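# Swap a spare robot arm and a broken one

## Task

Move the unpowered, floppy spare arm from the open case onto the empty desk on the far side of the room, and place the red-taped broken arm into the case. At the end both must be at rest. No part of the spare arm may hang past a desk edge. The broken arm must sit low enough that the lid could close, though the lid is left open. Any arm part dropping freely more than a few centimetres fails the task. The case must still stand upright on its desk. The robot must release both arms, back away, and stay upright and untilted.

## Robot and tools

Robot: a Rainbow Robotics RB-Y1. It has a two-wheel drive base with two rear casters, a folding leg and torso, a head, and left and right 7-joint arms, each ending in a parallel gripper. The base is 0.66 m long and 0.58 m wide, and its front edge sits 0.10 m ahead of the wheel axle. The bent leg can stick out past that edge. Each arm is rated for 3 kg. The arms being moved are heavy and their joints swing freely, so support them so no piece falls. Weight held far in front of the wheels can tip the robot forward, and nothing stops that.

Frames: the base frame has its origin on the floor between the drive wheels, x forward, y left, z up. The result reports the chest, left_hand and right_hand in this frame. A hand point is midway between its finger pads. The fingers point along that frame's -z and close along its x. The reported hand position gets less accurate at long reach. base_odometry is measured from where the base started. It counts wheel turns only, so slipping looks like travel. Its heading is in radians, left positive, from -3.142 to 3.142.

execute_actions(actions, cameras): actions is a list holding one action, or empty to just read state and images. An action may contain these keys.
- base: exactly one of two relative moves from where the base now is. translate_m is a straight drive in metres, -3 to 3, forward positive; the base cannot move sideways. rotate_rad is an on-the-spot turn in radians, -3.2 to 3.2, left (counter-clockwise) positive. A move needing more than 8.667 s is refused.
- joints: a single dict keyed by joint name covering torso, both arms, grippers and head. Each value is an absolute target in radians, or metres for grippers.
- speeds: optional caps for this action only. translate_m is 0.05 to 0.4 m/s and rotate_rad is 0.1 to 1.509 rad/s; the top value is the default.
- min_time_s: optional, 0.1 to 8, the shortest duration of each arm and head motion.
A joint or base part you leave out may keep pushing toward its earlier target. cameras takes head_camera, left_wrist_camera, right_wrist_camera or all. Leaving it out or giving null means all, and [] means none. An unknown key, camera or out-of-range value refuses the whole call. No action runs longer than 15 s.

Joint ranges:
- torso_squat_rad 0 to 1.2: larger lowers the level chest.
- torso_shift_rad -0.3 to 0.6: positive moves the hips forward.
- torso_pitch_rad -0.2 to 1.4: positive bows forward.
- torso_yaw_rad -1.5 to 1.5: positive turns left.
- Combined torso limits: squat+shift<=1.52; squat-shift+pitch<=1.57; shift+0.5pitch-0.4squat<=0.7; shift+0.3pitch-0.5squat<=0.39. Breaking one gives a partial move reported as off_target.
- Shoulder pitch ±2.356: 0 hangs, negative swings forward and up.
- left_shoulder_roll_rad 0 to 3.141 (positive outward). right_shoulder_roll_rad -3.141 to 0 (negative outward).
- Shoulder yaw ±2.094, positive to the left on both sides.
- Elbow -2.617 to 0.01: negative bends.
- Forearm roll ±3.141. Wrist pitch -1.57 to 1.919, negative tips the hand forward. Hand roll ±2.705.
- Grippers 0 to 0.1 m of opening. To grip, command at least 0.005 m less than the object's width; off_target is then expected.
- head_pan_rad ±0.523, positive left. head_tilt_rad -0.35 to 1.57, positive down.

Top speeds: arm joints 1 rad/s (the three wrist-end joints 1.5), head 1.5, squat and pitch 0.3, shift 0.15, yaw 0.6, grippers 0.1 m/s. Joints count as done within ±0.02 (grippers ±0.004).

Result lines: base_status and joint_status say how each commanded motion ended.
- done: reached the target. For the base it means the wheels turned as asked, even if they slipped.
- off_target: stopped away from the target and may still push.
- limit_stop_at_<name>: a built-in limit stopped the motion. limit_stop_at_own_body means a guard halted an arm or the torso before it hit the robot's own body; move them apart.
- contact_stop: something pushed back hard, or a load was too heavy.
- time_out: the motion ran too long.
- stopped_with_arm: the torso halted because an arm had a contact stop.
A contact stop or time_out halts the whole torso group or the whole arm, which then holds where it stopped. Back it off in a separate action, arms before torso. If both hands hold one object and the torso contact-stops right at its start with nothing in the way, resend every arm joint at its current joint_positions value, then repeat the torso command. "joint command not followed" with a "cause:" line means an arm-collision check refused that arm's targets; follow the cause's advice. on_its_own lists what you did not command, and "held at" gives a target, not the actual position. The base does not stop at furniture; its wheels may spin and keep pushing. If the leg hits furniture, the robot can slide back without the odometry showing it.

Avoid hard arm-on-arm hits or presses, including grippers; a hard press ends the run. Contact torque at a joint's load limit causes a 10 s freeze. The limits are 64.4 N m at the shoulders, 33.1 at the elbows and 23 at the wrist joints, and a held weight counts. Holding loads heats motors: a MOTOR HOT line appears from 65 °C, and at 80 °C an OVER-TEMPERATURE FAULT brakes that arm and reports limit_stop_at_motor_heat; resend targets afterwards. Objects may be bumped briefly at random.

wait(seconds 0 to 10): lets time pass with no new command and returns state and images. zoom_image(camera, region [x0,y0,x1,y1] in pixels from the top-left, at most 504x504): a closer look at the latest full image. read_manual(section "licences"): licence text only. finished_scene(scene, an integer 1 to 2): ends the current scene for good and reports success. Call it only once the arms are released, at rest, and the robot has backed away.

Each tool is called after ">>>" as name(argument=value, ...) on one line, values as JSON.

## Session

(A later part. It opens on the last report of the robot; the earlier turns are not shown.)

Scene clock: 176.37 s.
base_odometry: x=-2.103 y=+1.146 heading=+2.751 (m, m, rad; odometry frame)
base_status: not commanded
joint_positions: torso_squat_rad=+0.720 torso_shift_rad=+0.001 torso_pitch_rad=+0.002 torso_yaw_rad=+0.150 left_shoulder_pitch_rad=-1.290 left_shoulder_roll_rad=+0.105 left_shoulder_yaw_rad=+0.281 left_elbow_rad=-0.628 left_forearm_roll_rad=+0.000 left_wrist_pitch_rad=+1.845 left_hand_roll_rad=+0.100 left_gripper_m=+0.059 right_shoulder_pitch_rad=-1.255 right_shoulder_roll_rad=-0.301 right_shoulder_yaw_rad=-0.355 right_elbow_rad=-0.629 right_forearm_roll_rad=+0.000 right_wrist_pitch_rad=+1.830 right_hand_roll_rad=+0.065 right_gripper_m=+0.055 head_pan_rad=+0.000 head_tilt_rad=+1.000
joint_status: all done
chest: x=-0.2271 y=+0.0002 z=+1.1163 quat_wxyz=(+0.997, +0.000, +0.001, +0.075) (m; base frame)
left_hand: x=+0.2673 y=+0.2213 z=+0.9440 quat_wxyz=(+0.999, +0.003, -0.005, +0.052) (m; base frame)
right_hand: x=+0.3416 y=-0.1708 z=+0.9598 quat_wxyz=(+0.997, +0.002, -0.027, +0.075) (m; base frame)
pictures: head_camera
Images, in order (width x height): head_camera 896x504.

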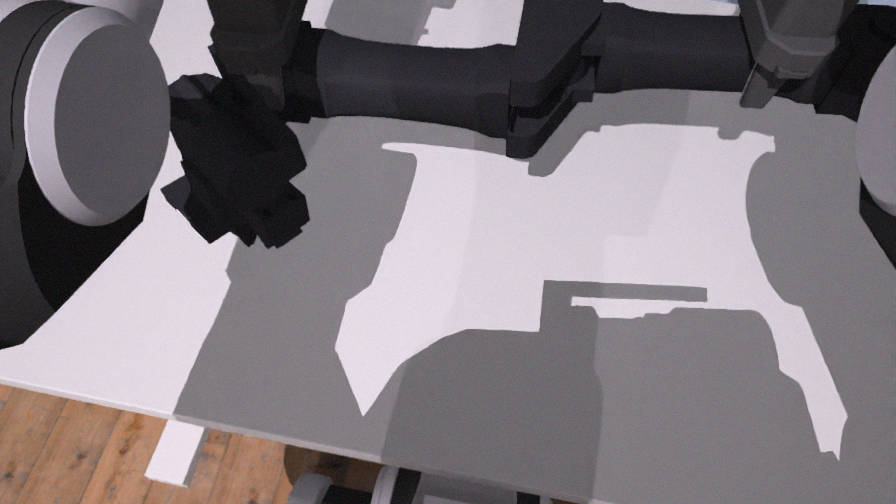

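>>> execute_actions(actions=[{"joints":{"torso_squat_rad":0.79}}], cameras=["head_camera"])

>>> execute_actions(actions=[{"joints":{"torso_squat_rad":0.82,"torso_yaw_rad":0.05}}], cameras=["head_camera"])

Scene clock: 181.63 s.
base_odometry: x=-2.103 y=+1.146 heading=+2.751 (m, m, rad; odometry frame)
base_status: not commanded
joint_positions: torso_squat_rad=+0.775 torso_shift_rad=+0.000 torso_pitch_rad=-0.001 torso_yaw_rad=+0.150 left_shoulder_pitch_rad=-1.299 left_shoulder_roll_rad=+0.107 left_shoulder_yaw_rad=+0.282 left_elbow_rad=-0.632 left_forearm_roll_rad=+0.000 left_wrist_pitch_rad=+1.846 left_hand_roll_rad=+0.100 left_gripper_m=+0.059 right_shoulder_pitch_rad=-1.254 right_shoulder_roll_rad=-0.301 right_shoulder_yaw_rad=-0.355 right_elbow_rad=-0.628 right_forearm_roll_rad=+0.000 right_wrist_pitch_rad=+1.830 right_hand_roll_rad=+0.065 right_gripper_m=+0.055 head_pan_rad=+0.000 head_tilt_rad=+1.000
joint_status: torso_squat_rad contact_stop (moved +0.055 of +0.070)
chest: x=-0.2282 y=-0.0003 z=+1.0899 quat_wxyz=(+0.997, +0.000, +0.000, +0.075) (m; base frame)
left_hand: x=+0.2693 y=+0.2208 z=+0.9249 quat_wxyz=(+0.999, +0.004, -0.013, +0.051) (m; base frame)
right_hand: x=+0.3406 y=-0.1716 z=+0.9340 quat_wxyz=(+0.997, +0.002, -0.028, +0.075) (m; base frame)
pictures: head_camera
Images, in order (width x height): head_camera 896x504.

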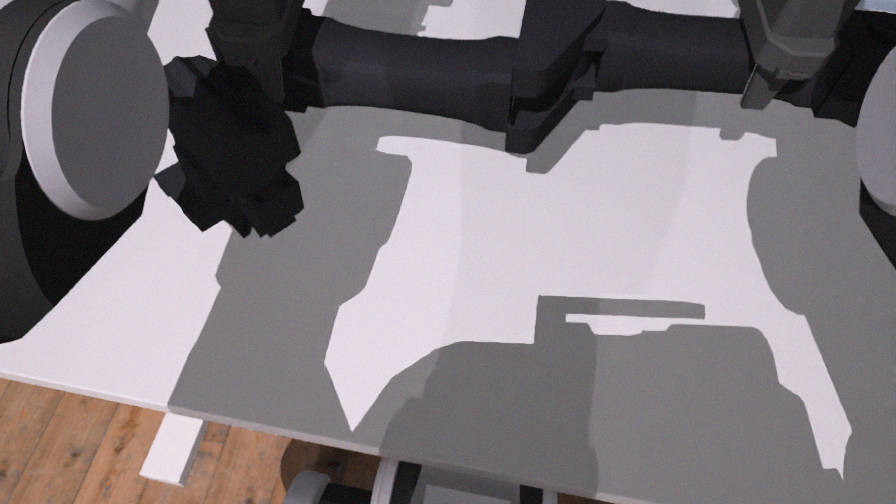

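not run: a stop came earlier in this reply.

>>> execute_actions(actions=[{"joints":{"torso_squat_rad":0.755}}], cameras=[])

>>> execute_actions(actions=[{"joints":{"torso_yaw_rad":0.03}}], cameras=["head_camera"])

>>> execute_actions(actions=[{"joints":{"torso_squat_rad":0.79,"torso_yaw_rad":-0.05}}], cameras=["head_camera"])

Scene clock: 191.20 s.
base_odometry: x=-2.103 y=+1.146 heading=+2.751 (m, m, rad; odometry frame)
base_status: not commanded
joint_positions: torso_squat_rad=+0.755 torso_shift_rad=+0.001 torso_pitch_rad=+0.001 torso_yaw_rad=+0.150 left_shoulder_pitch_rad=-1.292 left_shoulder_roll_rad=+0.106 left_shoulder_yaw_rad=+0.282 left_elbow_rad=-0.629 left_forearm_roll_rad=+0.000 left_wrist_pitch_rad=+1.845 left_hand_roll_rad=+0.100 left_gripper_m=+0.059 right_shoulder_pitch_rad=-1.255 right_shoulder_roll_rad=-0.301 right_shoulder_yaw_rad=-0.355 right_elbow_rad=-0.628 right_forearm_roll_rad=+0.000 right_wrist_pitch_rad=+1.830 right_hand_roll_rad=+0.065 right_gripper_m=+0.055 head_pan_rad=+0.000 head_tilt_rad=+1.000
joint_status: all done
chest: x=-0.2274 y=+0.0000 z=+1.0997 quat_wxyz=(+0.997, +0.000, +0.000, +0.075) (m; base frame)
left_hand: x=+0.2679 y=+0.2212 z=+0.9294 quat_wxyz=(+0.999, +0.003, -0.007, +0.051) (m; base frame)
right_hand: x=+0.3413 y=-0.1711 z=+0.9435 quat_wxyz=(+0.997, +0.002, -0.028, +0.075) (m; base frame)
pictures: none
No camera images: the call's "cameras" was empty. Leave "cameras" out to get every camera's image.

Scene clock: 192.40 s.
base_odometry: x=-2.103 y=+1.146 heading=+2.751 (m, m, rad; odometry frame)
base_status: not commanded
joint_positions: torso_squat_rad=+0.755 torso_shift_rad=+0.001 torso_pitch_rad=+0.001 torso_yaw_rad=+0.030 left_shoulder_pitch_rad=-1.291 left_shoulder_roll_rad=+0.105 left_shoulder_yaw_rad=+0.282 left_elbow_rad=-0.629 left_forearm_roll_rad=+0.000 left_wrist_pitch_rad=+1.845 left_hand_roll_rad=+0.100 left_gripper_m=+0.059 right_shoulder_pitch_rad=-1.255 right_shoulder_roll_rad=-0.301 right_shoulder_yaw_rad=-0.355 right_elbow_rad=-0.628 right_forearm_roll_rad=+0.000 right_wrist_pitch_rad=+1.830 right_hand_roll_rad=+0.065 right_gripper_m=+0.055 head_pan_rad=+0.000 head_tilt_rad=+1.000
joint_status: all done
chest: x=-0.2274 y=+0.0001 z=+1.0998 quat_wxyz=(+1.000, +0.000, +0.000, +0.015) (m; base frame)
left_hand: x=+0.2904 y=+0.1602 z=+0.9284 quat_wxyz=(+1.000, +0.003, -0.007, -0.009) (m; base frame)
right_hand: x=+0.3168 y=-0.2378 z=+0.9436 quat_wxyz=(+1.000, +0.000, -0.028, +0.015) (m; base frame)
pictures: head_camera
Images, in order (width x height): head_camera 896x504.

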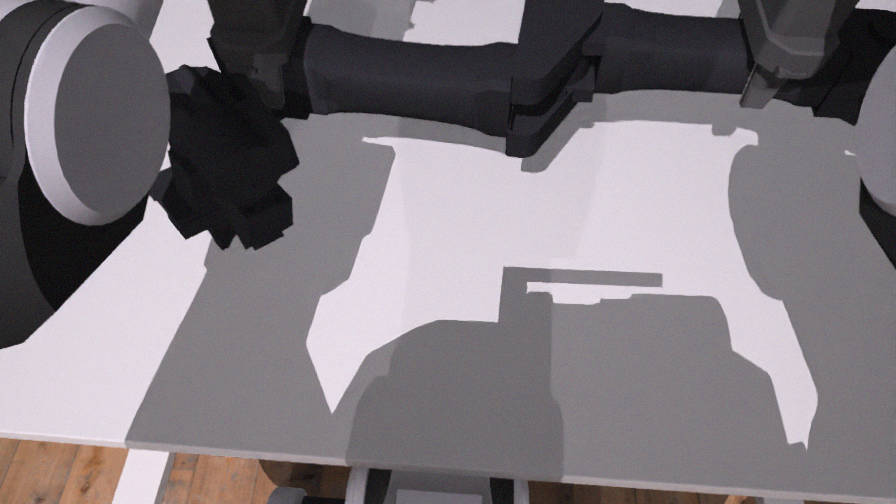

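Scene clock: 193.27 s.
base_odometry: x=-2.103 y=+1.146 heading=+2.751 (m, m, rad; odometry frame)
base_status: not commanded
joint_positions: torso_squat_rad=+0.790 torso_shift_rad=+0.001 torso_pitch_rad=+0.001 torso_yaw_rad=-0.050 left_shoulder_pitch_rad=-1.292 left_shoulder_roll_rad=+0.105 left_shoulder_yaw_rad=+0.282 left_elbow_rad=-0.629 left_forearm_roll_rad=+0.000 left_wrist_pitch_rad=+1.845 left_hand_roll_rad=+0.100 left_gripper_m=+0.059 right_shoulder_pitch_rad=-1.255 right_shoulder_roll_rad=-0.301 right_shoulder_yaw_rad=-0.355 right_elbow_rad=-0.628 right_forearm_roll_rad=+0.000 right_wrist_pitch_rad=+1.830 right_hand_roll_rad=+0.065 right_gripper_m=+0.055 head_pan_rad=+0.000 head_tilt_rad=+1.000
joint_status: all done
chest: x=-0.2275 y=+0.0001 z=+1.0827 quat_wxyz=(+1.000, +0.000, +0.000, -0.025) (m; base frame)
left_hand: x=+0.3017 y=+0.1182 z=+0.9120 quat_wxyz=(+0.999, +0.002, -0.008, -0.049) (m; base frame)
right_hand: x=+0.2959 y=-0.2807 z=+0.9264 quat_wxyz=(+0.999, -0.001, -0.028, -0.025) (m; base frame)
pictures: head_camera
Images, in order (width x height): head_camera 896x504.

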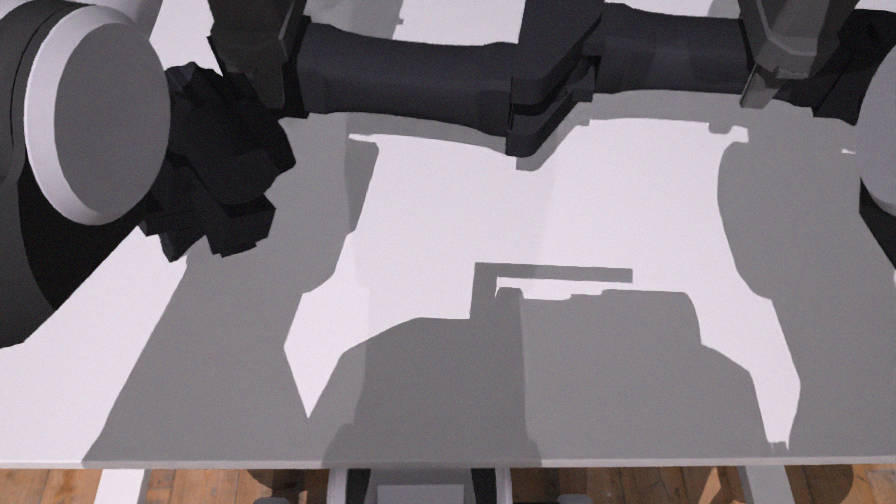

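>>> execute_actions(actions=[{"base":{"translate_m":0.03},"joints":{"torso_squat_rad":0.84,"torso_yaw_rad":-0.08,"head_tilt_rad":0.85}}], cameras=["head_camera"])

>>> execute_actions(actions=[{"joints":{"torso_squat_rad":0.90,"torso_yaw_rad":-0.1}}], cameras=["head_camera"])

Scene clock: 201.80 s.
base_odometry: x=-2.130 y=+1.157 heading=+2.750 (m, m, rad; odometry frame)
base_status: done
joint_positions: torso_squat_rad=+0.840 torso_shift_rad=+0.001 torso_pitch_rad=+0.001 torso_yaw_rad=-0.080 left_shoulder_pitch_rad=-1.291 left_shoulder_roll_rad=+0.105 left_shoulder_yaw_rad=+0.282 left_elbow_rad=-0.629 left_forearm_roll_rad=+0.000 left_wrist_pitch_rad=+1.845 left_hand_roll_rad=+0.100 left_gripper_m=+0.059 right_shoulder_pitch_rad=-1.255 right_shoulder_roll_rad=-0.301 right_shoulder_yaw_rad=-0.355 right_elbow_rad=-0.628 right_forearm_roll_rad=+0.000 right_wrist_pitch_rad=+1.830 right_hand_roll_rad=+0.065 right_gripper_m=+0.055 head_pan_rad=+0.000 head_tilt_rad=+0.850
joint_status: all done
chest: x=-0.2273 y=+0.0001 z=+1.0572 quat_wxyz=(+0.999, +0.000, +0.001, -0.040) (m; base frame)
left_hand: x=+0.3049 y=+0.1025 z=+0.8859 quat_wxyz=(+0.998, +0.002, -0.007, -0.063) (m; base frame)
right_hand: x=+0.2874 y=-0.2961 z=+0.9009 quat_wxyz=(+0.999, -0.002, -0.027, -0.040) (m; base frame)
pictures: head_camera
Images, in order (width x height): head_camera 896x504.

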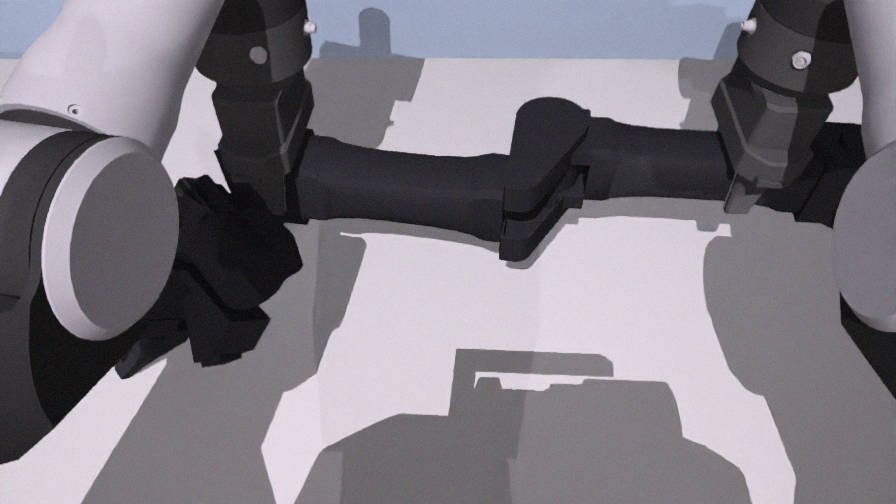

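Scene clock: 202.77 s.
base_odometry: x=-2.130 y=+1.157 heading=+2.750 (m, m, rad; odometry frame)
base_status: not commanded
joint_positions: torso_squat_rad=+0.900 torso_shift_rad=+0.001 torso_pitch_rad=+0.001 torso_yaw_rad=-0.100 left_shoulder_pitch_rad=-1.291 left_shoulder_roll_rad=+0.105 left_shoulder_yaw_rad=+0.282 left_elbow_rad=-0.629 left_forearm_roll_rad=+0.000 left_wrist_pitch_rad=+1.845 left_hand_roll_rad=+0.100 left_gripper_m=+0.059 right_shoulder_pitch_rad=-1.255 right_shoulder_roll_rad=-0.301 right_shoulder_yaw_rad=-0.355 right_elbow_rad=-0.628 right_forearm_roll_rad=+0.000 right_wrist_pitch_rad=+1.830 right_hand_roll_rad=+0.065 right_gripper_m=+0.055 head_pan_rad=+0.000 head_tilt_rad=+0.850
joint_status: all done
chest: x=-0.2274 y=+0.0001 z=+1.0251 quat_wxyz=(+0.999, +0.000, +0.000, -0.050) (m; base frame)
left_hand: x=+0.3068 y=+0.0918 z=+0.8540 quat_wxyz=(+0.997, +0.002, -0.007, -0.073) (m; base frame)
right_hand: x=+0.2813 y=-0.3063 z=+0.8689 quat_wxyz=(+0.998, -0.002, -0.027, -0.050) (m; base frame)
pictures: head_camera
Images, in order (width x height): head_camera 896x504.

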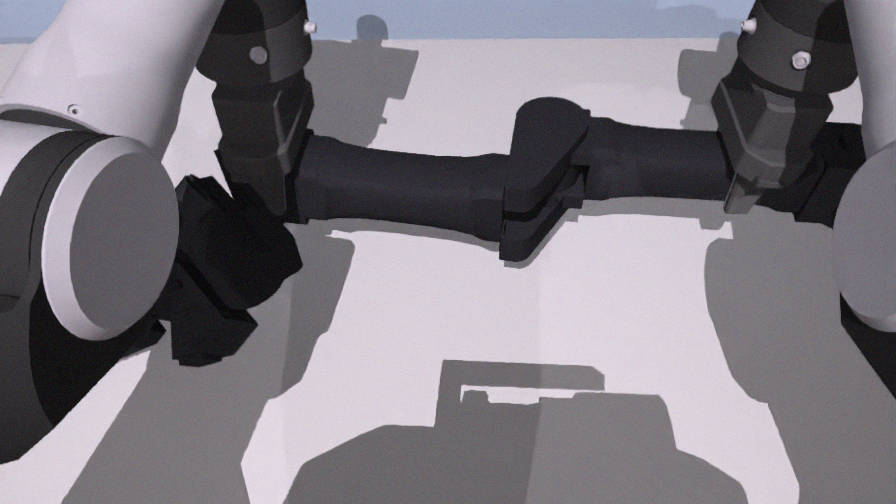

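>>> execute_actions(actions=[{"joints":{"torso_squat_rad":0.97}}], cameras=["head_camera"])

>>> execute_actions(actions=[{"joints":{"torso_squat_rad":1.01}}], cameras=["head_camera"])

Scene clock: 208.23 s.
base_odometry: x=-2.130 y=+1.157 heading=+2.750 (m, m, rad; odometry frame)
base_status: not commanded
joint_positions: torso_squat_rad=+0.970 torso_shift_rad=+0.001 torso_pitch_rad=+0.001 torso_yaw_rad=-0.100 left_shoulder_pitch_rad=-1.292 left_shoulder_roll_rad=+0.105 left_shoulder_yaw_rad=+0.282 left_elbow_rad=-0.629 left_forearm_roll_rad=+0.000 left_wrist_pitch_rad=+1.845 left_hand_roll_rad=+0.100 left_gripper_m=+0.059 right_shoulder_pitch_rad=-1.255 right_shoulder_roll_rad=-0.301 right_shoulder_yaw_rad=-0.355 right_elbow_rad=-0.628 right_forearm_roll_rad=+0.000 right_wrist_pitch_rad=+1.830 right_hand_roll_rad=+0.065 right_gripper_m=+0.055 head_pan_rad=+0.000 head_tilt_rad=+0.850
joint_status: all done
chest: x=-0.2275 y=+0.0001 z=+0.9857 quat_wxyz=(+0.999, +0.000, +0.000, -0.050) (m; base frame)
left_hand: x=+0.3069 y=+0.0918 z=+0.8150 quat_wxyz=(+0.997, +0.002, -0.008, -0.073) (m; base frame)
right_hand: x=+0.2812 y=-0.3063 z=+0.8295 quat_wxyz=(+0.998, -0.002, -0.027, -0.050) (m; base frame)
pictures: head_camera
Images, in order (width x height): head_camera 896x504.

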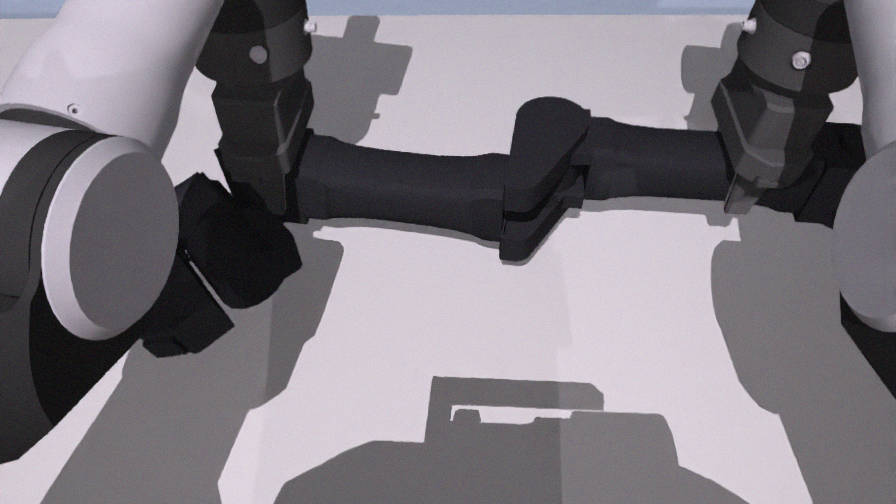

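Scene clock: 209.10 s.
base_odometry: x=-2.130 y=+1.157 heading=+2.750 (m, m, rad; odometry frame)
base_status: not commanded
joint_positions: torso_squat_rad=+1.010 torso_shift_rad=+0.000 torso_pitch_rad=-0.001 torso_yaw_rad=-0.100 left_shoulder_pitch_rad=-1.290 left_shoulder_roll_rad=+0.105 left_shoulder_yaw_rad=+0.282 left_elbow_rad=-0.628 left_forearm_roll_rad=+0.000 left_wrist_pitch_rad=+1.846 left_hand_roll_rad=+0.100 left_gripper_m=+0.059 right_shoulder_pitch_rad=-1.263 right_shoulder_roll_rad=-0.302 right_shoulder_yaw_rad=-0.355 right_elbow_rad=-0.632 right_forearm_roll_rad=+0.000 right_wrist_pitch_rad=+1.830 right_hand_roll_rad=+0.065 right_gripper_m=+0.055 head_pan_rad=+0.000 head_tilt_rad=+0.850
joint_status: all done
chest: x=-0.2281 y=+0.0005 z=+0.9623 quat_wxyz=(+0.999, -0.001, +0.000, -0.050) (m; base frame)
left_hand: x=+0.3058 y=+0.0922 z=+0.7911 quat_wxyz=(+0.997, +0.002, -0.007, -0.073) (m; base frame)
right_hand: x=+0.2835 y=-0.3057 z=+0.8122 quat_wxyz=(+0.998, -0.003, -0.034, -0.049) (m; base frame)
pictures: head_camera
Images, in order (width x height): head_camera 896x504.

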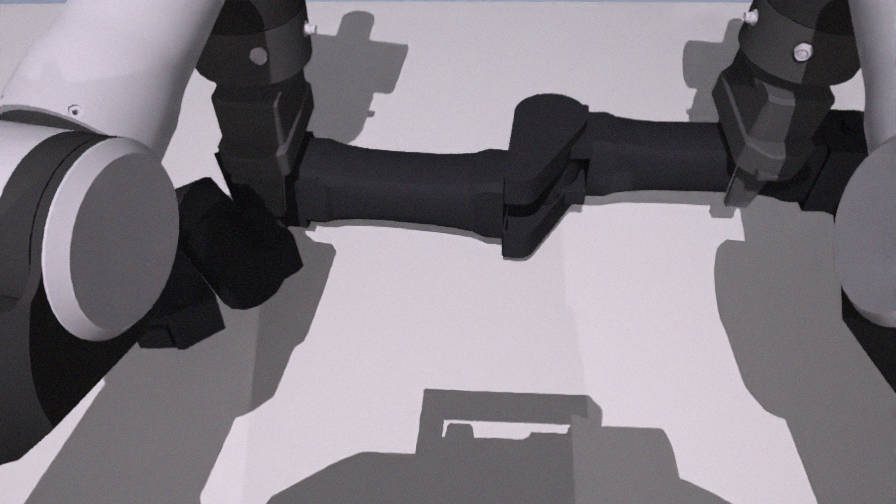

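>>> execute_actions(actions=[{"joints":{"left_shoulder_pitch_rad":-1.255,"left_shoulder_roll_rad":0.094,"left_shoulder_yaw_rad":0.277,"left_wrist_pitch_rad":1.805,"head_pan_rad":-0.5,"head_tilt_rad":0.6},"min_time_s":1}], cameras=["head_camera"])

Scene clock: 216.00 s.
base_odometry: x=-2.130 y=+1.157 heading=+2.750 (m, m, rad; odometry frame)
base_status: not commanded
joint_positions: torso_squat_rad=+1.010 torso_shift_rad=+0.000 torso_pitch_rad=-0.001 torso_yaw_rad=-0.100 left_shoulder_pitch_rad=-1.267 left_shoulder_roll_rad=+0.096 left_shoulder_yaw_rad=+0.278 left_elbow_rad=-0.633 left_forearm_roll_rad=+0.001 left_wrist_pitch_rad=+1.813 left_hand_roll_rad=+0.100 left_gripper_m=+0.059 right_shoulder_pitch_rad=-1.262 right_shoulder_roll_rad=-0.303 right_shoulder_yaw_rad=-0.355 right_elbow_rad=-0.632 right_forearm_roll_rad=+0.000 right_wrist_pitch_rad=+1.829 right_hand_roll_rad=+0.065 right_gripper_m=+0.055 head_pan_rad=-0.500 head_tilt_rad=+0.600
joint_status: left_wrist_pitch_rad contact_stop (moved -0.032 of -0.041); the others done
chest: x=-0.2285 y=+0.0004 z=+0.9622 quat_wxyz=(+0.999, -0.001, -0.001, -0.050) (m; base frame)
left_hand: x=+0.3075 y=+0.0902 z=+0.7805 quat_wxyz=(+0.997, -0.001, -0.014, -0.074) (m; base frame)
right_hand: x=+0.2832 y=-0.3064 z=+0.8124 quat_wxyz=(+0.998, -0.003, -0.035, -0.050) (m; base frame)
pictures: head_camera
Images, in order (width x height): head_camera 896x504.

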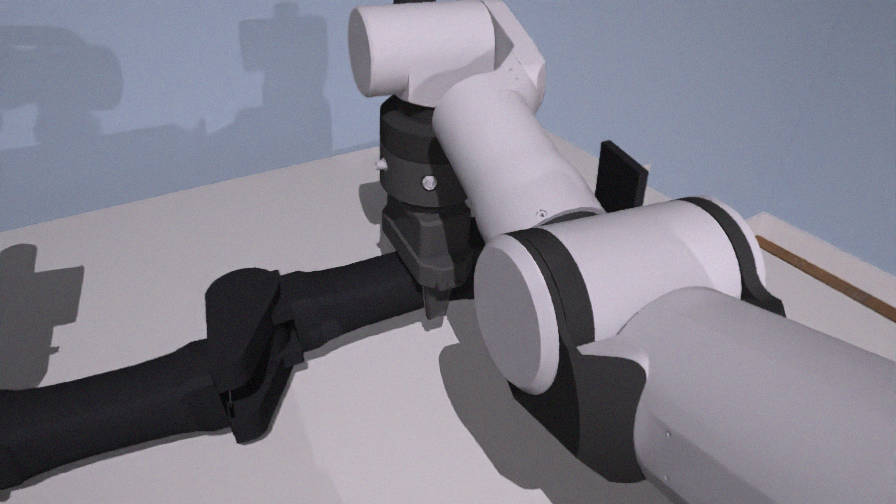

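>>> execute_actions(actions=[{"joints":{"left_gripper_m":0.1,"right_gripper_m":0.1}}], cameras=[])

>>> execute_actions(actions=[{"joints":{"torso_squat_rad":0.7,"head_pan_rad":0,"head_tilt_rad":0.9}}], cameras=["head_camera"])

>>> execute_actions(actions=[{"base":{"translate_m":-1.2},"joints":{"torso_squat_rad":0.0,"torso_yaw_rad":0,"head_tilt_rad":0.45,"left_shoulder_pitch_rad":-0.3,"right_shoulder_pitch_rad":-0.3,"left_shoulder_roll_rad":0.2,"left_wrist_pitch_rad":0.5,"right_wrist_pitch_rad":0.5},"min_time_s":4}], cameras=["head_camera"])

Scene clock: 229.10 s.
base_odometry: x=-2.130 y=+1.157 heading=+2.750 (m, m, rad; odometry frame)
base_status: not commanded
joint_positions: torso_squat_rad=+1.010 torso_shift_rad=+0.000 torso_pitch_rad=-0.001 torso_yaw_rad=-0.100 left_shoulder_pitch_rad=-1.268 left_shoulder_roll_rad=+0.096 left_shoulder_yaw_rad=+0.278 left_elbow_rad=-0.634 left_forearm_roll_rad=+0.001 left_wrist_pitch_rad=+1.812 left_hand_roll_rad=+0.100 left_gripper_m=+0.099 right_shoulder_pitch_rad=-1.259 right_shoulder_roll_rad=-0.302 right_shoulder_yaw_rad=-0.355 right_elbow_rad=-0.630 right_forearm_roll_rad=+0.000 right_wrist_pitch_rad=+1.830 right_hand_roll_rad=+0.065 right_gripper_m=+0.100 head_pan_rad=-0.500 head_tilt_rad=+0.600
joint_status: all done
chest: x=-0.2282 y=+0.0003 z=+0.9622 quat_wxyz=(+0.999, +0.000, +0.000, -0.050) (m; base frame)
left_hand: x=+0.3082 y=+0.0899 z=+0.7806 quat_wxyz=(+0.997, -0.001, -0.014, -0.074) (m; base frame)
right_hand: x=+0.2821 y=-0.3067 z=+0.8100 quat_wxyz=(+0.998, -0.003, -0.032, -0.050) (m; base frame)
pictures: none
No camera images: the call's "cameras" was empty. Leave "cameras" out to get every camera's image.

Scene clock: 230.93 s.
base_odometry: x=-2.130 y=+1.157 heading=+2.750 (m, m, rad; odometry frame)
base_status: not commanded
joint_positions: torso_squat_rad=+0.700 torso_shift_rad=+0.000 torso_pitch_rad=+0.000 torso_yaw_rad=-0.100 left_shoulder_pitch_rad=-1.267 left_shoulder_roll_rad=+0.097 left_shoulder_yaw_rad=+0.278 left_elbow_rad=-0.633 left_forearm_roll_rad=+0.001 left_wrist_pitch_rad=+1.812 left_hand_roll_rad=+0.100 left_gripper_m=+0.099 right_shoulder_pitch_rad=-1.258 right_shoulder_roll_rad=-0.302 right_shoulder_yaw_rad=-0.355 right_elbow_rad=-0.630 right_forearm_roll_rad=+0.000 right_wrist_pitch_rad=+1.830 right_hand_roll_rad=+0.065 right_gripper_m=+0.100 head_pan_rad=+0.000 head_tilt_rad=+0.900
joint_status: all done
chest: x=-0.2280 y=+0.0003 z=+1.1253 quat_wxyz=(+0.999, +0.000, +0.000, -0.050) (m; base frame)
left_hand: x=+0.3081 y=+0.0902 z=+0.9430 quat_wxyz=(+0.997, -0.001, -0.013, -0.074) (m; base frame)
right_hand: x=+0.2821 y=-0.3067 z=+0.9724 quat_wxyz=(+0.998, -0.002, -0.031, -0.050) (m; base frame)
pictures: head_camera
Images, in order (width x height): head_camera 896x504.

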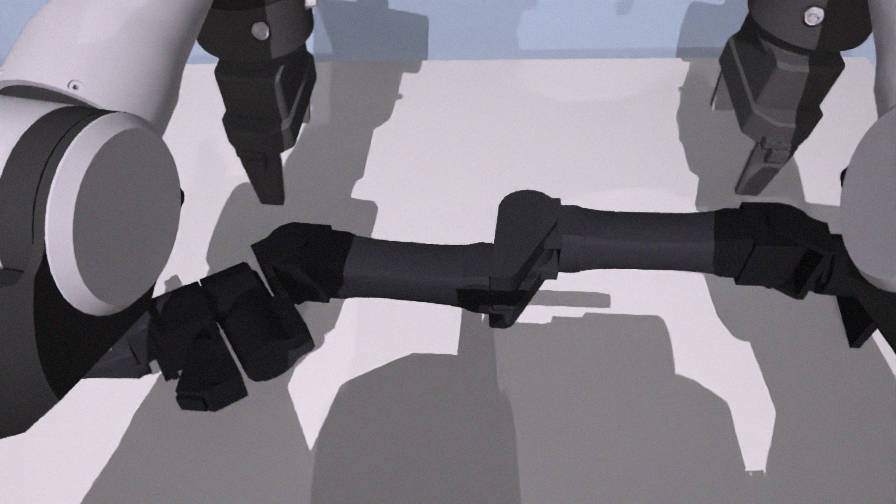

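Scene clock: 235.70 s.
base_odometry: x=-1.021 y=+0.699 heading=+2.749 (m, m, rad; odometry frame)
base_status: done
joint_positions: torso_squat_rad=+0.000 torso_shift_rad=+0.000 torso_pitch_rad=-0.001 torso_yaw_rad=+0.000 left_shoulder_pitch_rad=-0.300 left_shoulder_roll_rad=+0.200 left_shoulder_yaw_rad=+0.278 left_elbow_rad=-0.633 left_forearm_roll_rad=+0.001 left_wrist_pitch_rad=+0.500 left_hand_roll_rad=+0.100 left_gripper_m=+0.099 right_shoulder_pitch_rad=-0.300 right_shoulder_roll_rad=-0.302 right_shoulder_yaw_rad=-0.355 right_elbow_rad=-0.630 right_forearm_roll_rad=+0.000 right_wrist_pitch_rad=+0.500 right_hand_roll_rad=+0.065 right_gripper_m=+0.100 head_pan_rad=+0.000 head_tilt_rad=+0.450
joint_status: all done
chest: x=-0.2281 y=+0.0003 z=+1.2899 quat_wxyz=(+1.000, +0.000, +0.000, +0.000) (m; base frame)
left_hand: x=+0.1604 y=+0.3856 z=+0.7461 quat_wxyz=(+0.961, +0.072, -0.226, +0.143) (m; base frame)
right_hand: x=+0.1558 y=-0.4705 z=+0.7726 quat_wxyz=(+0.958, -0.138, -0.229, -0.104) (m; base frame)
pictures: head_camera
Images, in order (width x height): head_camera 896x504.

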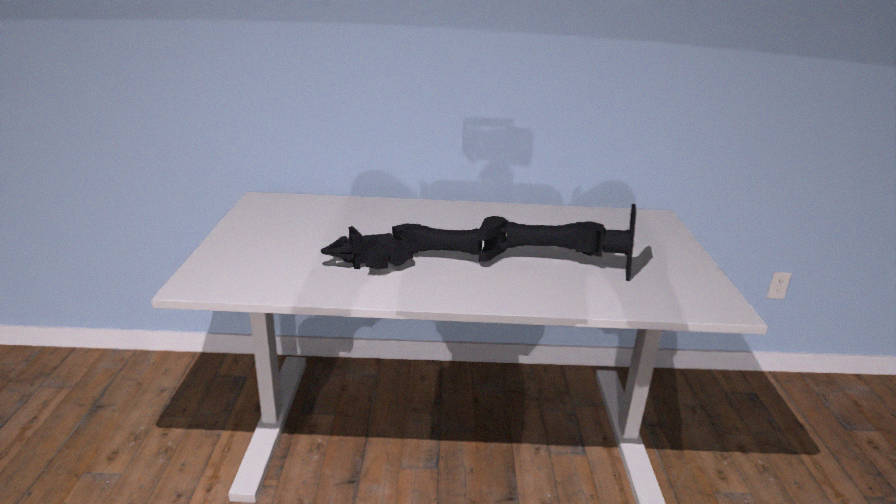

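>>> execute_actions(actions=[{"base":{"translate_m":-1.05}}], cameras=[])

>>> execute_actions(actions=[{"base":{"rotate_rad":1.6}}], cameras=["head_camera"])

Scene clock: 247.17 s.
base_odometry: x=-0.052 y=+0.296 heading=+2.747 (m, m, rad; odometry frame)
base_status: done
joint_positions: torso_squat_rad=+0.000 torso_shift_rad=+0.000 torso_pitch_rad=-0.001 torso_yaw_rad=+0.000 left_shoulder_pitch_rad=-0.300 left_shoulder_roll_rad=+0.200 left_shoulder_yaw_rad=+0.278 left_elbow_rad=-0.633 left_forearm_roll_rad=+0.001 left_wrist_pitch_rad=+0.500 left_hand_roll_rad=+0.100 left_gripper_m=+0.099 right_shoulder_pitch_rad=-0.300 right_shoulder_roll_rad=-0.302 right_shoulder_yaw_rad=-0.355 right_elbow_rad=-0.630 right_forearm_roll_rad=+0.000 right_wrist_pitch_rad=+0.500 right_hand_roll_rad=+0.065 right_gripper_m=+0.100 head_pan_rad=+0.000 head_tilt_rad=+0.450
joint_status: not commanded
chest: x=-0.2281 y=+0.0003 z=+1.2899 quat_wxyz=(+1.000, +0.000, +0.000, +0.000) (m; base frame)
left_hand: x=+0.1604 y=+0.3857 z=+0.7461 quat_wxyz=(+0.961, +0.072, -0.226, +0.143) (m; base frame)
right_hand: x=+0.1558 y=-0.4705 z=+0.7726 quat_wxyz=(+0.958, -0.138, -0.229, -0.104) (m; base frame)
pictures: none
No camera images: the call's "cameras" was empty. Leave "cameras" out to get every camera's image.

Scene clock: 251.13 s.
base_odometry: x=-0.052 y=+0.296 heading=-1.937 (m, m, rad; odometry frame)
base_status: done
joint_positions: torso_squat_rad=+0.000 torso_shift_rad=+0.000 torso_pitch_rad=-0.001 torso_yaw_rad=+0.000 left_shoulder_pitch_rad=-0.300 left_shoulder_roll_rad=+0.200 left_shoulder_yaw_rad=+0.278 left_elbow_rad=-0.633 left_forearm_roll_rad=+0.001 left_wrist_pitch_rad=+0.500 left_hand_roll_rad=+0.100 left_gripper_m=+0.099 right_shoulder_pitch_rad=-0.300 right_shoulder_roll_rad=-0.302 right_shoulder_yaw_rad=-0.355 right_elbow_rad=-0.630 right_forearm_roll_rad=+0.000 right_wrist_pitch_rad=+0.500 right_hand_roll_rad=+0.065 right_gripper_m=+0.100 head_pan_rad=+0.000 head_tilt_rad=+0.450
joint_status: not commanded
chest: x=-0.2281 y=+0.0003 z=+1.2899 quat_wxyz=(+1.000, +0.000, +0.000, +0.000) (m; base frame)
left_hand: x=+0.1604 y=+0.3858 z=+0.7462 quat_wxyz=(+0.961, +0.072, -0.226, +0.143) (m; base frame)
right_hand: x=+0.1558 y=-0.4705 z=+0.7726 quat_wxyz=(+0.958, -0.138, -0.229, -0.104) (m; base frame)
pictures: head_camera
Images, in order (width x height): head_camera 896x504.

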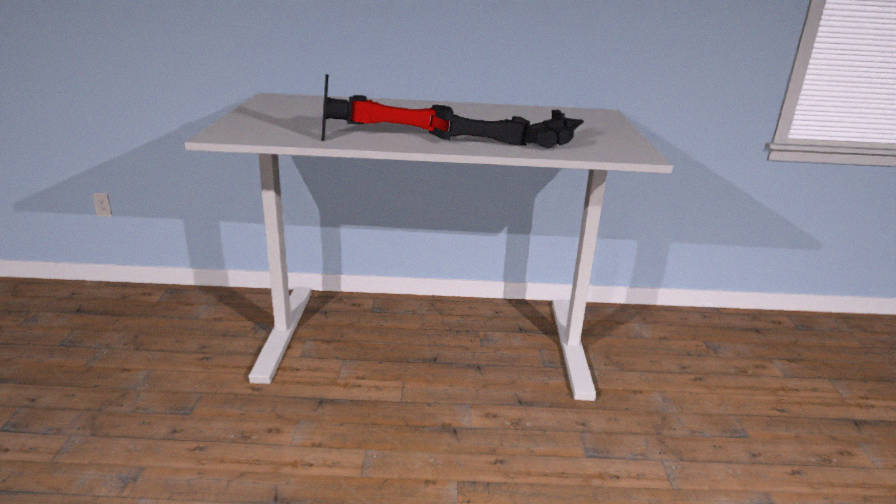

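>>> execute_actions(actions=[{"base":{"translate_m":1.35},"joints":{"head_tilt_rad":0.6,"left_shoulder_pitch_rad":-1.239,"left_shoulder_roll_rad":0.172,"left_shoulder_yaw_rad":0.307,"left_elbow_rad":-0.63,"left_wrist_pitch_rad":1.83,"left_hand_roll_rad":0.06,"right_shoulder_pitch_rad":-1.239,"right_shoulder_roll_rad":-0.172,"right_shoulder_yaw_rad":-0.307,"right_wrist_pitch_rad":1.83,"right_hand_roll_rad":-0.06}}], cameras=["head_camera"])

Scene clock: 265.37 s.
base_odometry: x=-0.534 y=-0.965 heading=-1.936 (m, m, rad; odometry frame)
base_status: done
joint_positions: torso_squat_rad=+0.000 torso_shift_rad=+0.000 torso_pitch_rad=+0.000 torso_yaw_rad=+0.000 left_shoulder_pitch_rad=-1.239 left_shoulder_roll_rad=+0.172 left_shoulder_yaw_rad=+0.307 left_elbow_rad=-0.630 left_forearm_roll_rad=+0.001 left_wrist_pitch_rad=+1.830 left_hand_roll_rad=+0.060 left_gripper_m=+0.099 right_shoulder_pitch_rad=-1.239 right_shoulder_roll_rad=-0.172 right_shoulder_yaw_rad=-0.307 right_elbow_rad=-0.630 right_forearm_roll_rad=+0.000 right_wrist_pitch_rad=+1.830 right_hand_roll_rad=-0.060 right_gripper_m=+0.100 head_pan_rad=+0.000 head_tilt_rad=+0.600
joint_status: all done
chest: x=-0.2280 y=+0.0002 z=+1.2899 quat_wxyz=(+1.000, +0.000, +0.000, +0.000) (m; base frame)
left_hand: x=+0.2953 y=+0.1887 z=+1.1044 quat_wxyz=(+1.000, +0.000, -0.001, +0.000) (m; base frame)
right_hand: x=+0.2954 y=-0.1886 z=+1.1050 quat_wxyz=(+1.000, -0.001, -0.001, +0.000) (m; base frame)
pictures: head_camera
Images, in order (width x height): head_camera 896x504.

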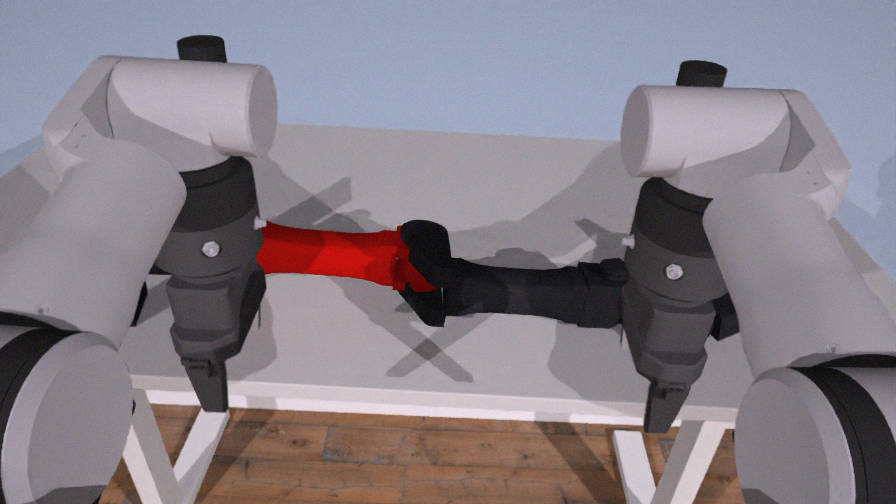

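>>> execute_actions(actions=[{"base":{"translate_m":0.24},"joints":{"head_tilt_rad":0.85,"left_shoulder_pitch_rad":-1.312,"left_shoulder_roll_rad":0.208,"left_shoulder_yaw_rad":0.32,"left_wrist_pitch_rad":1.75,"right_shoulder_pitch_rad":-1.312,"right_shoulder_roll_rad":-0.208,"right_shoulder_yaw_rad":-0.32,"right_wrist_pitch_rad":1.915}}])

Scene clock: 276.57 s.
base_odometry: x=-0.619 y=-1.189 heading=-1.935 (m, m, rad; odometry frame)
base_status: done
joint_positions: torso_squat_rad=+0.000 torso_shift_rad=+0.000 torso_pitch_rad=+0.000 torso_yaw_rad=+0.000 left_shoulder_pitch_rad=-1.312 left_shoulder_roll_rad=+0.208 left_shoulder_yaw_rad=+0.320 left_elbow_rad=-0.630 left_forearm_roll_rad=+0.001 left_wrist_pitch_rad=+1.750 left_hand_roll_rad=+0.060 left_gripper_m=+0.099 right_shoulder_pitch_rad=-1.312 right_shoulder_roll_rad=-0.208 right_shoulder_yaw_rad=-0.320 right_elbow_rad=-0.630 right_forearm_roll_rad=+0.000 right_wrist_pitch_rad=+1.915 right_hand_roll_rad=-0.060 right_gripper_m=+0.100 head_pan_rad=+0.000 head_tilt_rad=+0.850
joint_status: all done
chest: x=-0.2279 y=+0.0002 z=+1.2899 quat_wxyz=(+1.000, +0.000, +0.000, +0.000) (m; base frame)
left_hand: x=+0.3333 y=+0.1935 z=+1.1491 quat_wxyz=(+0.997, -0.003, -0.080, +0.005) (m; base frame)
right_hand: x=+0.2956 y=-0.1953 z=+1.1467 quat_wxyz=(+1.000, -0.003, +0.002, -0.006) (m; base frame)
pictures: head_camera, left_wrist_camera, right_wrist_camera
Images, in order (width x height): head_camera 896x504, left_wrist_camera 644x364, right_wrist_camera 644x364.

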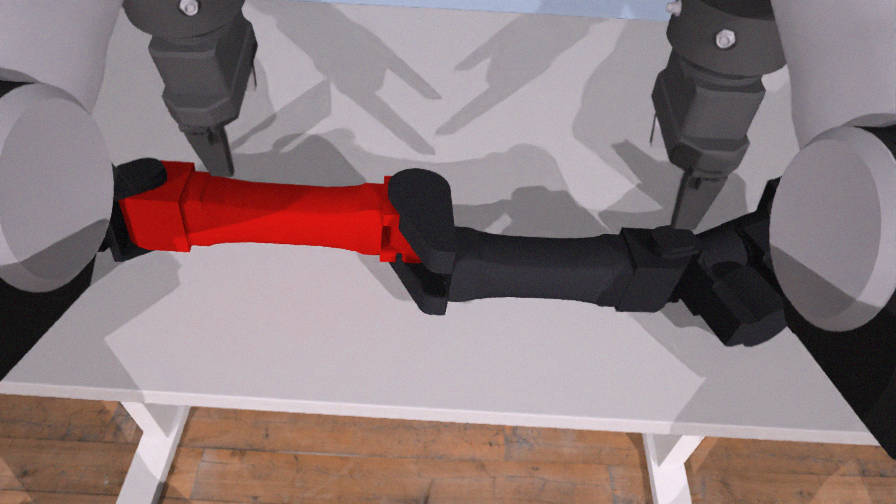

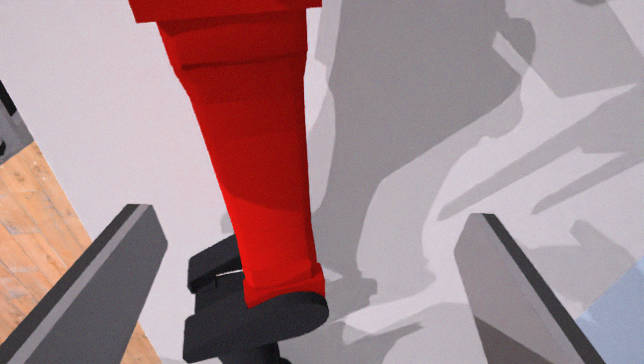

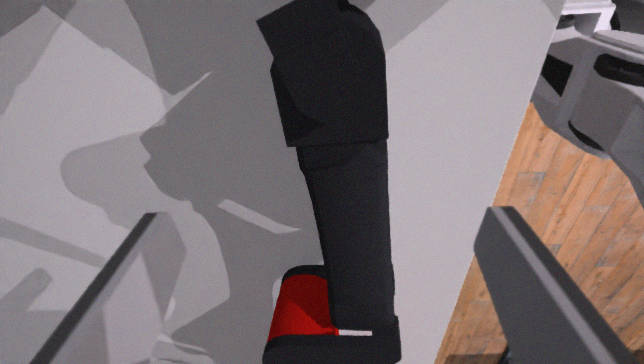

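>>> execute_actions(actions=[{"joints":{"torso_squat_rad":0.47,"left_wrist_pitch_rad":1.80,"right_shoulder_pitch_rad":-1.276,"right_shoulder_roll_rad":-0.218,"right_shoulder_yaw_rad":-0.323,"right_wrist_pitch_rad":1.885,"right_hand_roll_rad":0.03}}])

Scene clock: 290.97 s.
base_odometry: x=-0.619 y=-1.189 heading=-1.935 (m, m, rad; odometry frame)
base_status: not commanded
joint_positions: torso_squat_rad=+0.470 torso_shift_rad=+0.000 torso_pitch_rad=-0.001 torso_yaw_rad=+0.000 left_shoulder_pitch_rad=-1.312 left_shoulder_roll_rad=+0.208 left_shoulder_yaw_rad=+0.320 left_elbow_rad=-0.630 left_forearm_roll_rad=+0.001 left_wrist_pitch_rad=+1.800 left_hand_roll_rad=+0.060 left_gripper_m=+0.099 right_shoulder_pitch_rad=-1.276 right_shoulder_roll_rad=-0.218 right_shoulder_yaw_rad=-0.323 right_elbow_rad=-0.630 right_forearm_roll_rad=+0.000 right_wrist_pitch_rad=+1.885 right_hand_roll_rad=+0.030 right_gripper_m=+0.100 head_pan_rad=+0.000 head_tilt_rad=+0.850
joint_status: all done
chest: x=-0.2281 y=+0.0003 z=+1.2140 quat_wxyz=(+1.000, +0.000, +0.000, +0.000) (m; base frame)
left_hand: x=+0.3218 y=+0.1941 z=+1.0718 quat_wxyz=(+0.998, -0.002, -0.056, +0.006) (m; base frame)
right_hand: x=+0.2957 y=-0.2066 z=+1.0549 quat_wxyz=(+1.000, -0.002, +0.002, +0.028) (m; base frame)
pictures: head_camera, left_wrist_camera, right_wrist_camera
Images, in order (width x height): head_camera 896x504, left_wrist_camera 644x364, right_wrist_camera 644x364.

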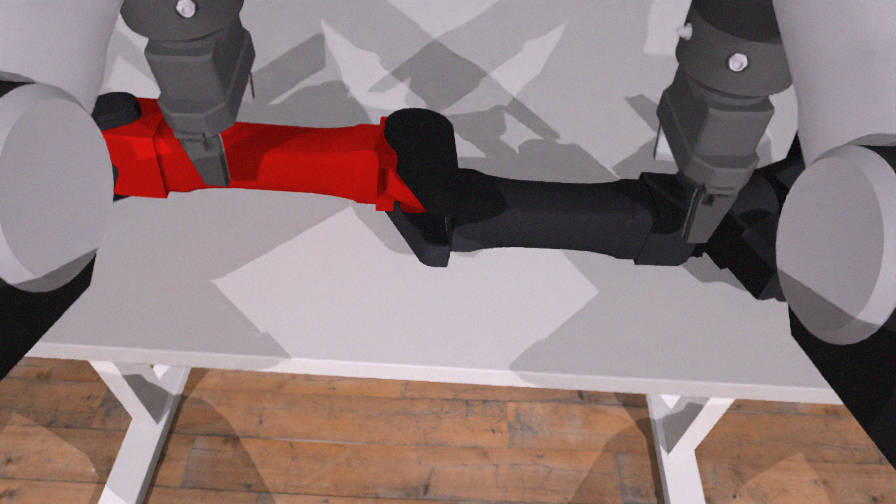

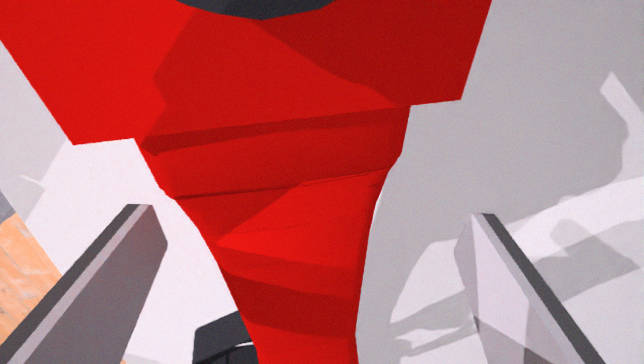

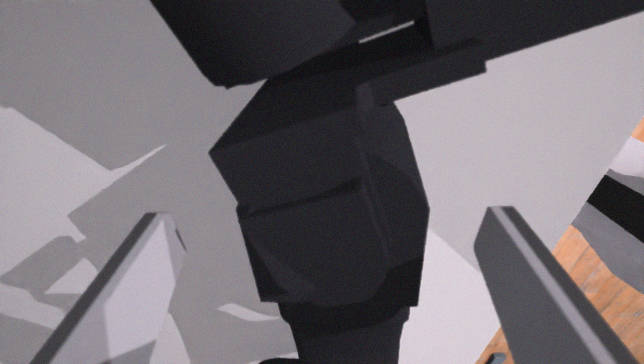

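>>> execute_actions(actions=[{"joints":{"torso_squat_rad":0.57,"left_wrist_pitch_rad":1.835,"left_shoulder_pitch_rad":-1.318,"left_shoulder_roll_rad":0.19,"left_shoulder_yaw_rad":0.313,"left_hand_roll_rad":0.08,"right_shoulder_pitch_rad":-1.282,"right_shoulder_roll_rad":-0.2,"right_shoulder_yaw_rad":-0.317,"right_hand_roll_rad":0.01}}])

Scene clock: 301.50 s.
base_odometry: x=-0.619 y=-1.189 heading=-1.935 (m, m, rad; odometry frame)
base_status: not commanded
joint_positions: torso_squat_rad=+0.570 torso_shift_rad=+0.000 torso_pitch_rad=-0.001 torso_yaw_rad=+0.000 left_shoulder_pitch_rad=-1.318 left_shoulder_roll_rad=+0.190 left_shoulder_yaw_rad=+0.313 left_elbow_rad=-0.630 left_forearm_roll_rad=+0.001 left_wrist_pitch_rad=+1.835 left_hand_roll_rad=+0.080 left_gripper_m=+0.099 right_shoulder_pitch_rad=-1.282 right_shoulder_roll_rad=-0.200 right_shoulder_yaw_rad=-0.317 right_elbow_rad=-0.630 right_forearm_roll_rad=+0.000 right_wrist_pitch_rad=+1.885 right_hand_roll_rad=+0.010 right_gripper_m=+0.100 head_pan_rad=+0.000 head_tilt_rad=+0.850
joint_status: all done
chest: x=-0.2281 y=+0.0003 z=+1.1793 quat_wxyz=(+1.000, +0.000, +0.000, +0.000) (m; base frame)
left_hand: x=+0.3132 y=+0.1839 z=+1.0362 quat_wxyz=(+0.999, -0.001, -0.038, +0.005) (m; base frame)
right_hand: x=+0.2953 y=-0.1962 z=+1.0201 quat_wxyz=(+1.000, -0.002, +0.002, +0.028) (m; base frame)
pictures: head_camera, left_wrist_camera, right_wrist_camera
Images, in order (width x height): head_camera 896x504, left_wrist_camera 644x364, right_wrist_camera 644x364.

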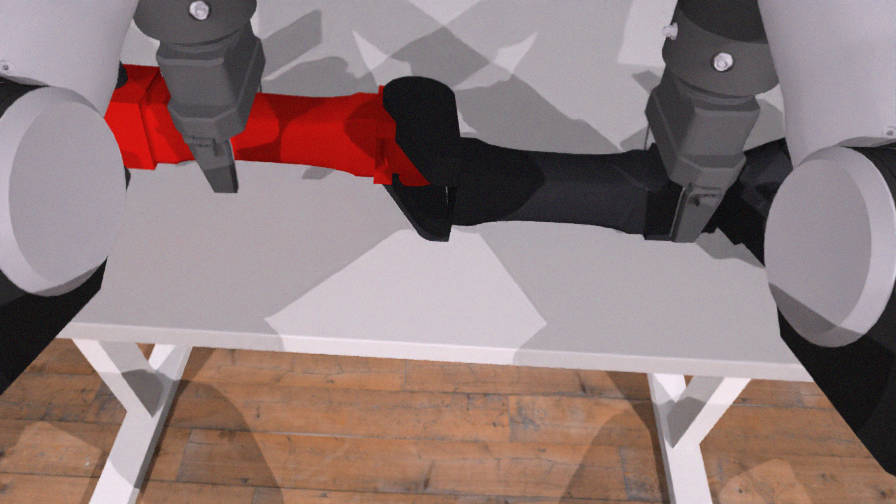

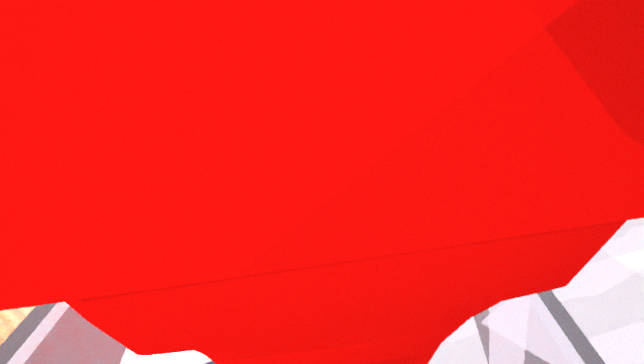

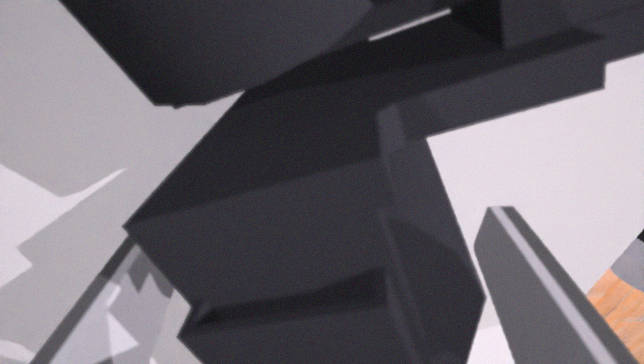

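>>> execute_actions(actions=[{"joints":{"torso_squat_rad":0.58,"right_shoulder_pitch_rad":-1.266,"right_shoulder_roll_rad":-0.195,"right_shoulder_yaw_rad":-0.315,"right_wrist_pitch_rad":1.875}}], cameras=[])

>>> execute_actions(actions=[{"joints":{"left_gripper_m":0.02,"right_gripper_m":0.02}}], cameras=[])

>>> execute_actions(actions=[{"joints":{"torso_squat_rad":0.35}}], cameras=["head_camera"])

Scene clock: 310.77 s.
base_odometry: x=-0.619 y=-1.189 heading=-1.935 (m, m, rad; odometry frame)
base_status: not commanded
joint_positions: torso_squat_rad=+0.580 torso_shift_rad=-0.002 torso_pitch_rad=-0.006 torso_yaw_rad=+0.000 left_shoulder_pitch_rad=-1.318 left_shoulder_roll_rad=+0.190 left_shoulder_yaw_rad=+0.313 left_elbow_rad=-0.630 left_forearm_roll_rad=+0.001 left_wrist_pitch_rad=+1.835 left_hand_roll_rad=+0.080 left_gripper_m=+0.099 right_shoulder_pitch_rad=-1.271 right_shoulder_roll_rad=-0.197 right_shoulder_yaw_rad=-0.315 right_elbow_rad=-0.632 right_forearm_roll_rad=+0.000 right_wrist_pitch_rad=+1.875 right_hand_roll_rad=+0.010 right_gripper_m=+0.100 head_pan_rad=+0.000 head_tilt_rad=+0.850
joint_status: torso_squat_rad contact_stop (moved +0.010 of +0.010); the others done
chest: x=-0.2312 y=+0.0005 z=+1.1755 quat_wxyz=(+1.000, -0.001, -0.003, +0.000) (m; base frame)
left_hand: x=+0.3109 y=+0.1840 z=+1.0355 quat_wxyz=(+0.999, -0.001, -0.041, +0.005) (m; base frame)
right_hand: x=+0.2929 y=-0.1964 z=+1.0136 quat_wxyz=(+1.000, -0.002, -0.001, +0.028) (m; base frame)
pictures: none
No camera images: the call's "cameras" was empty. Leave "cameras" out to get every camera's image.

not run: a stop came earlier in this reply.

not run: a stop came earlier in this reply.


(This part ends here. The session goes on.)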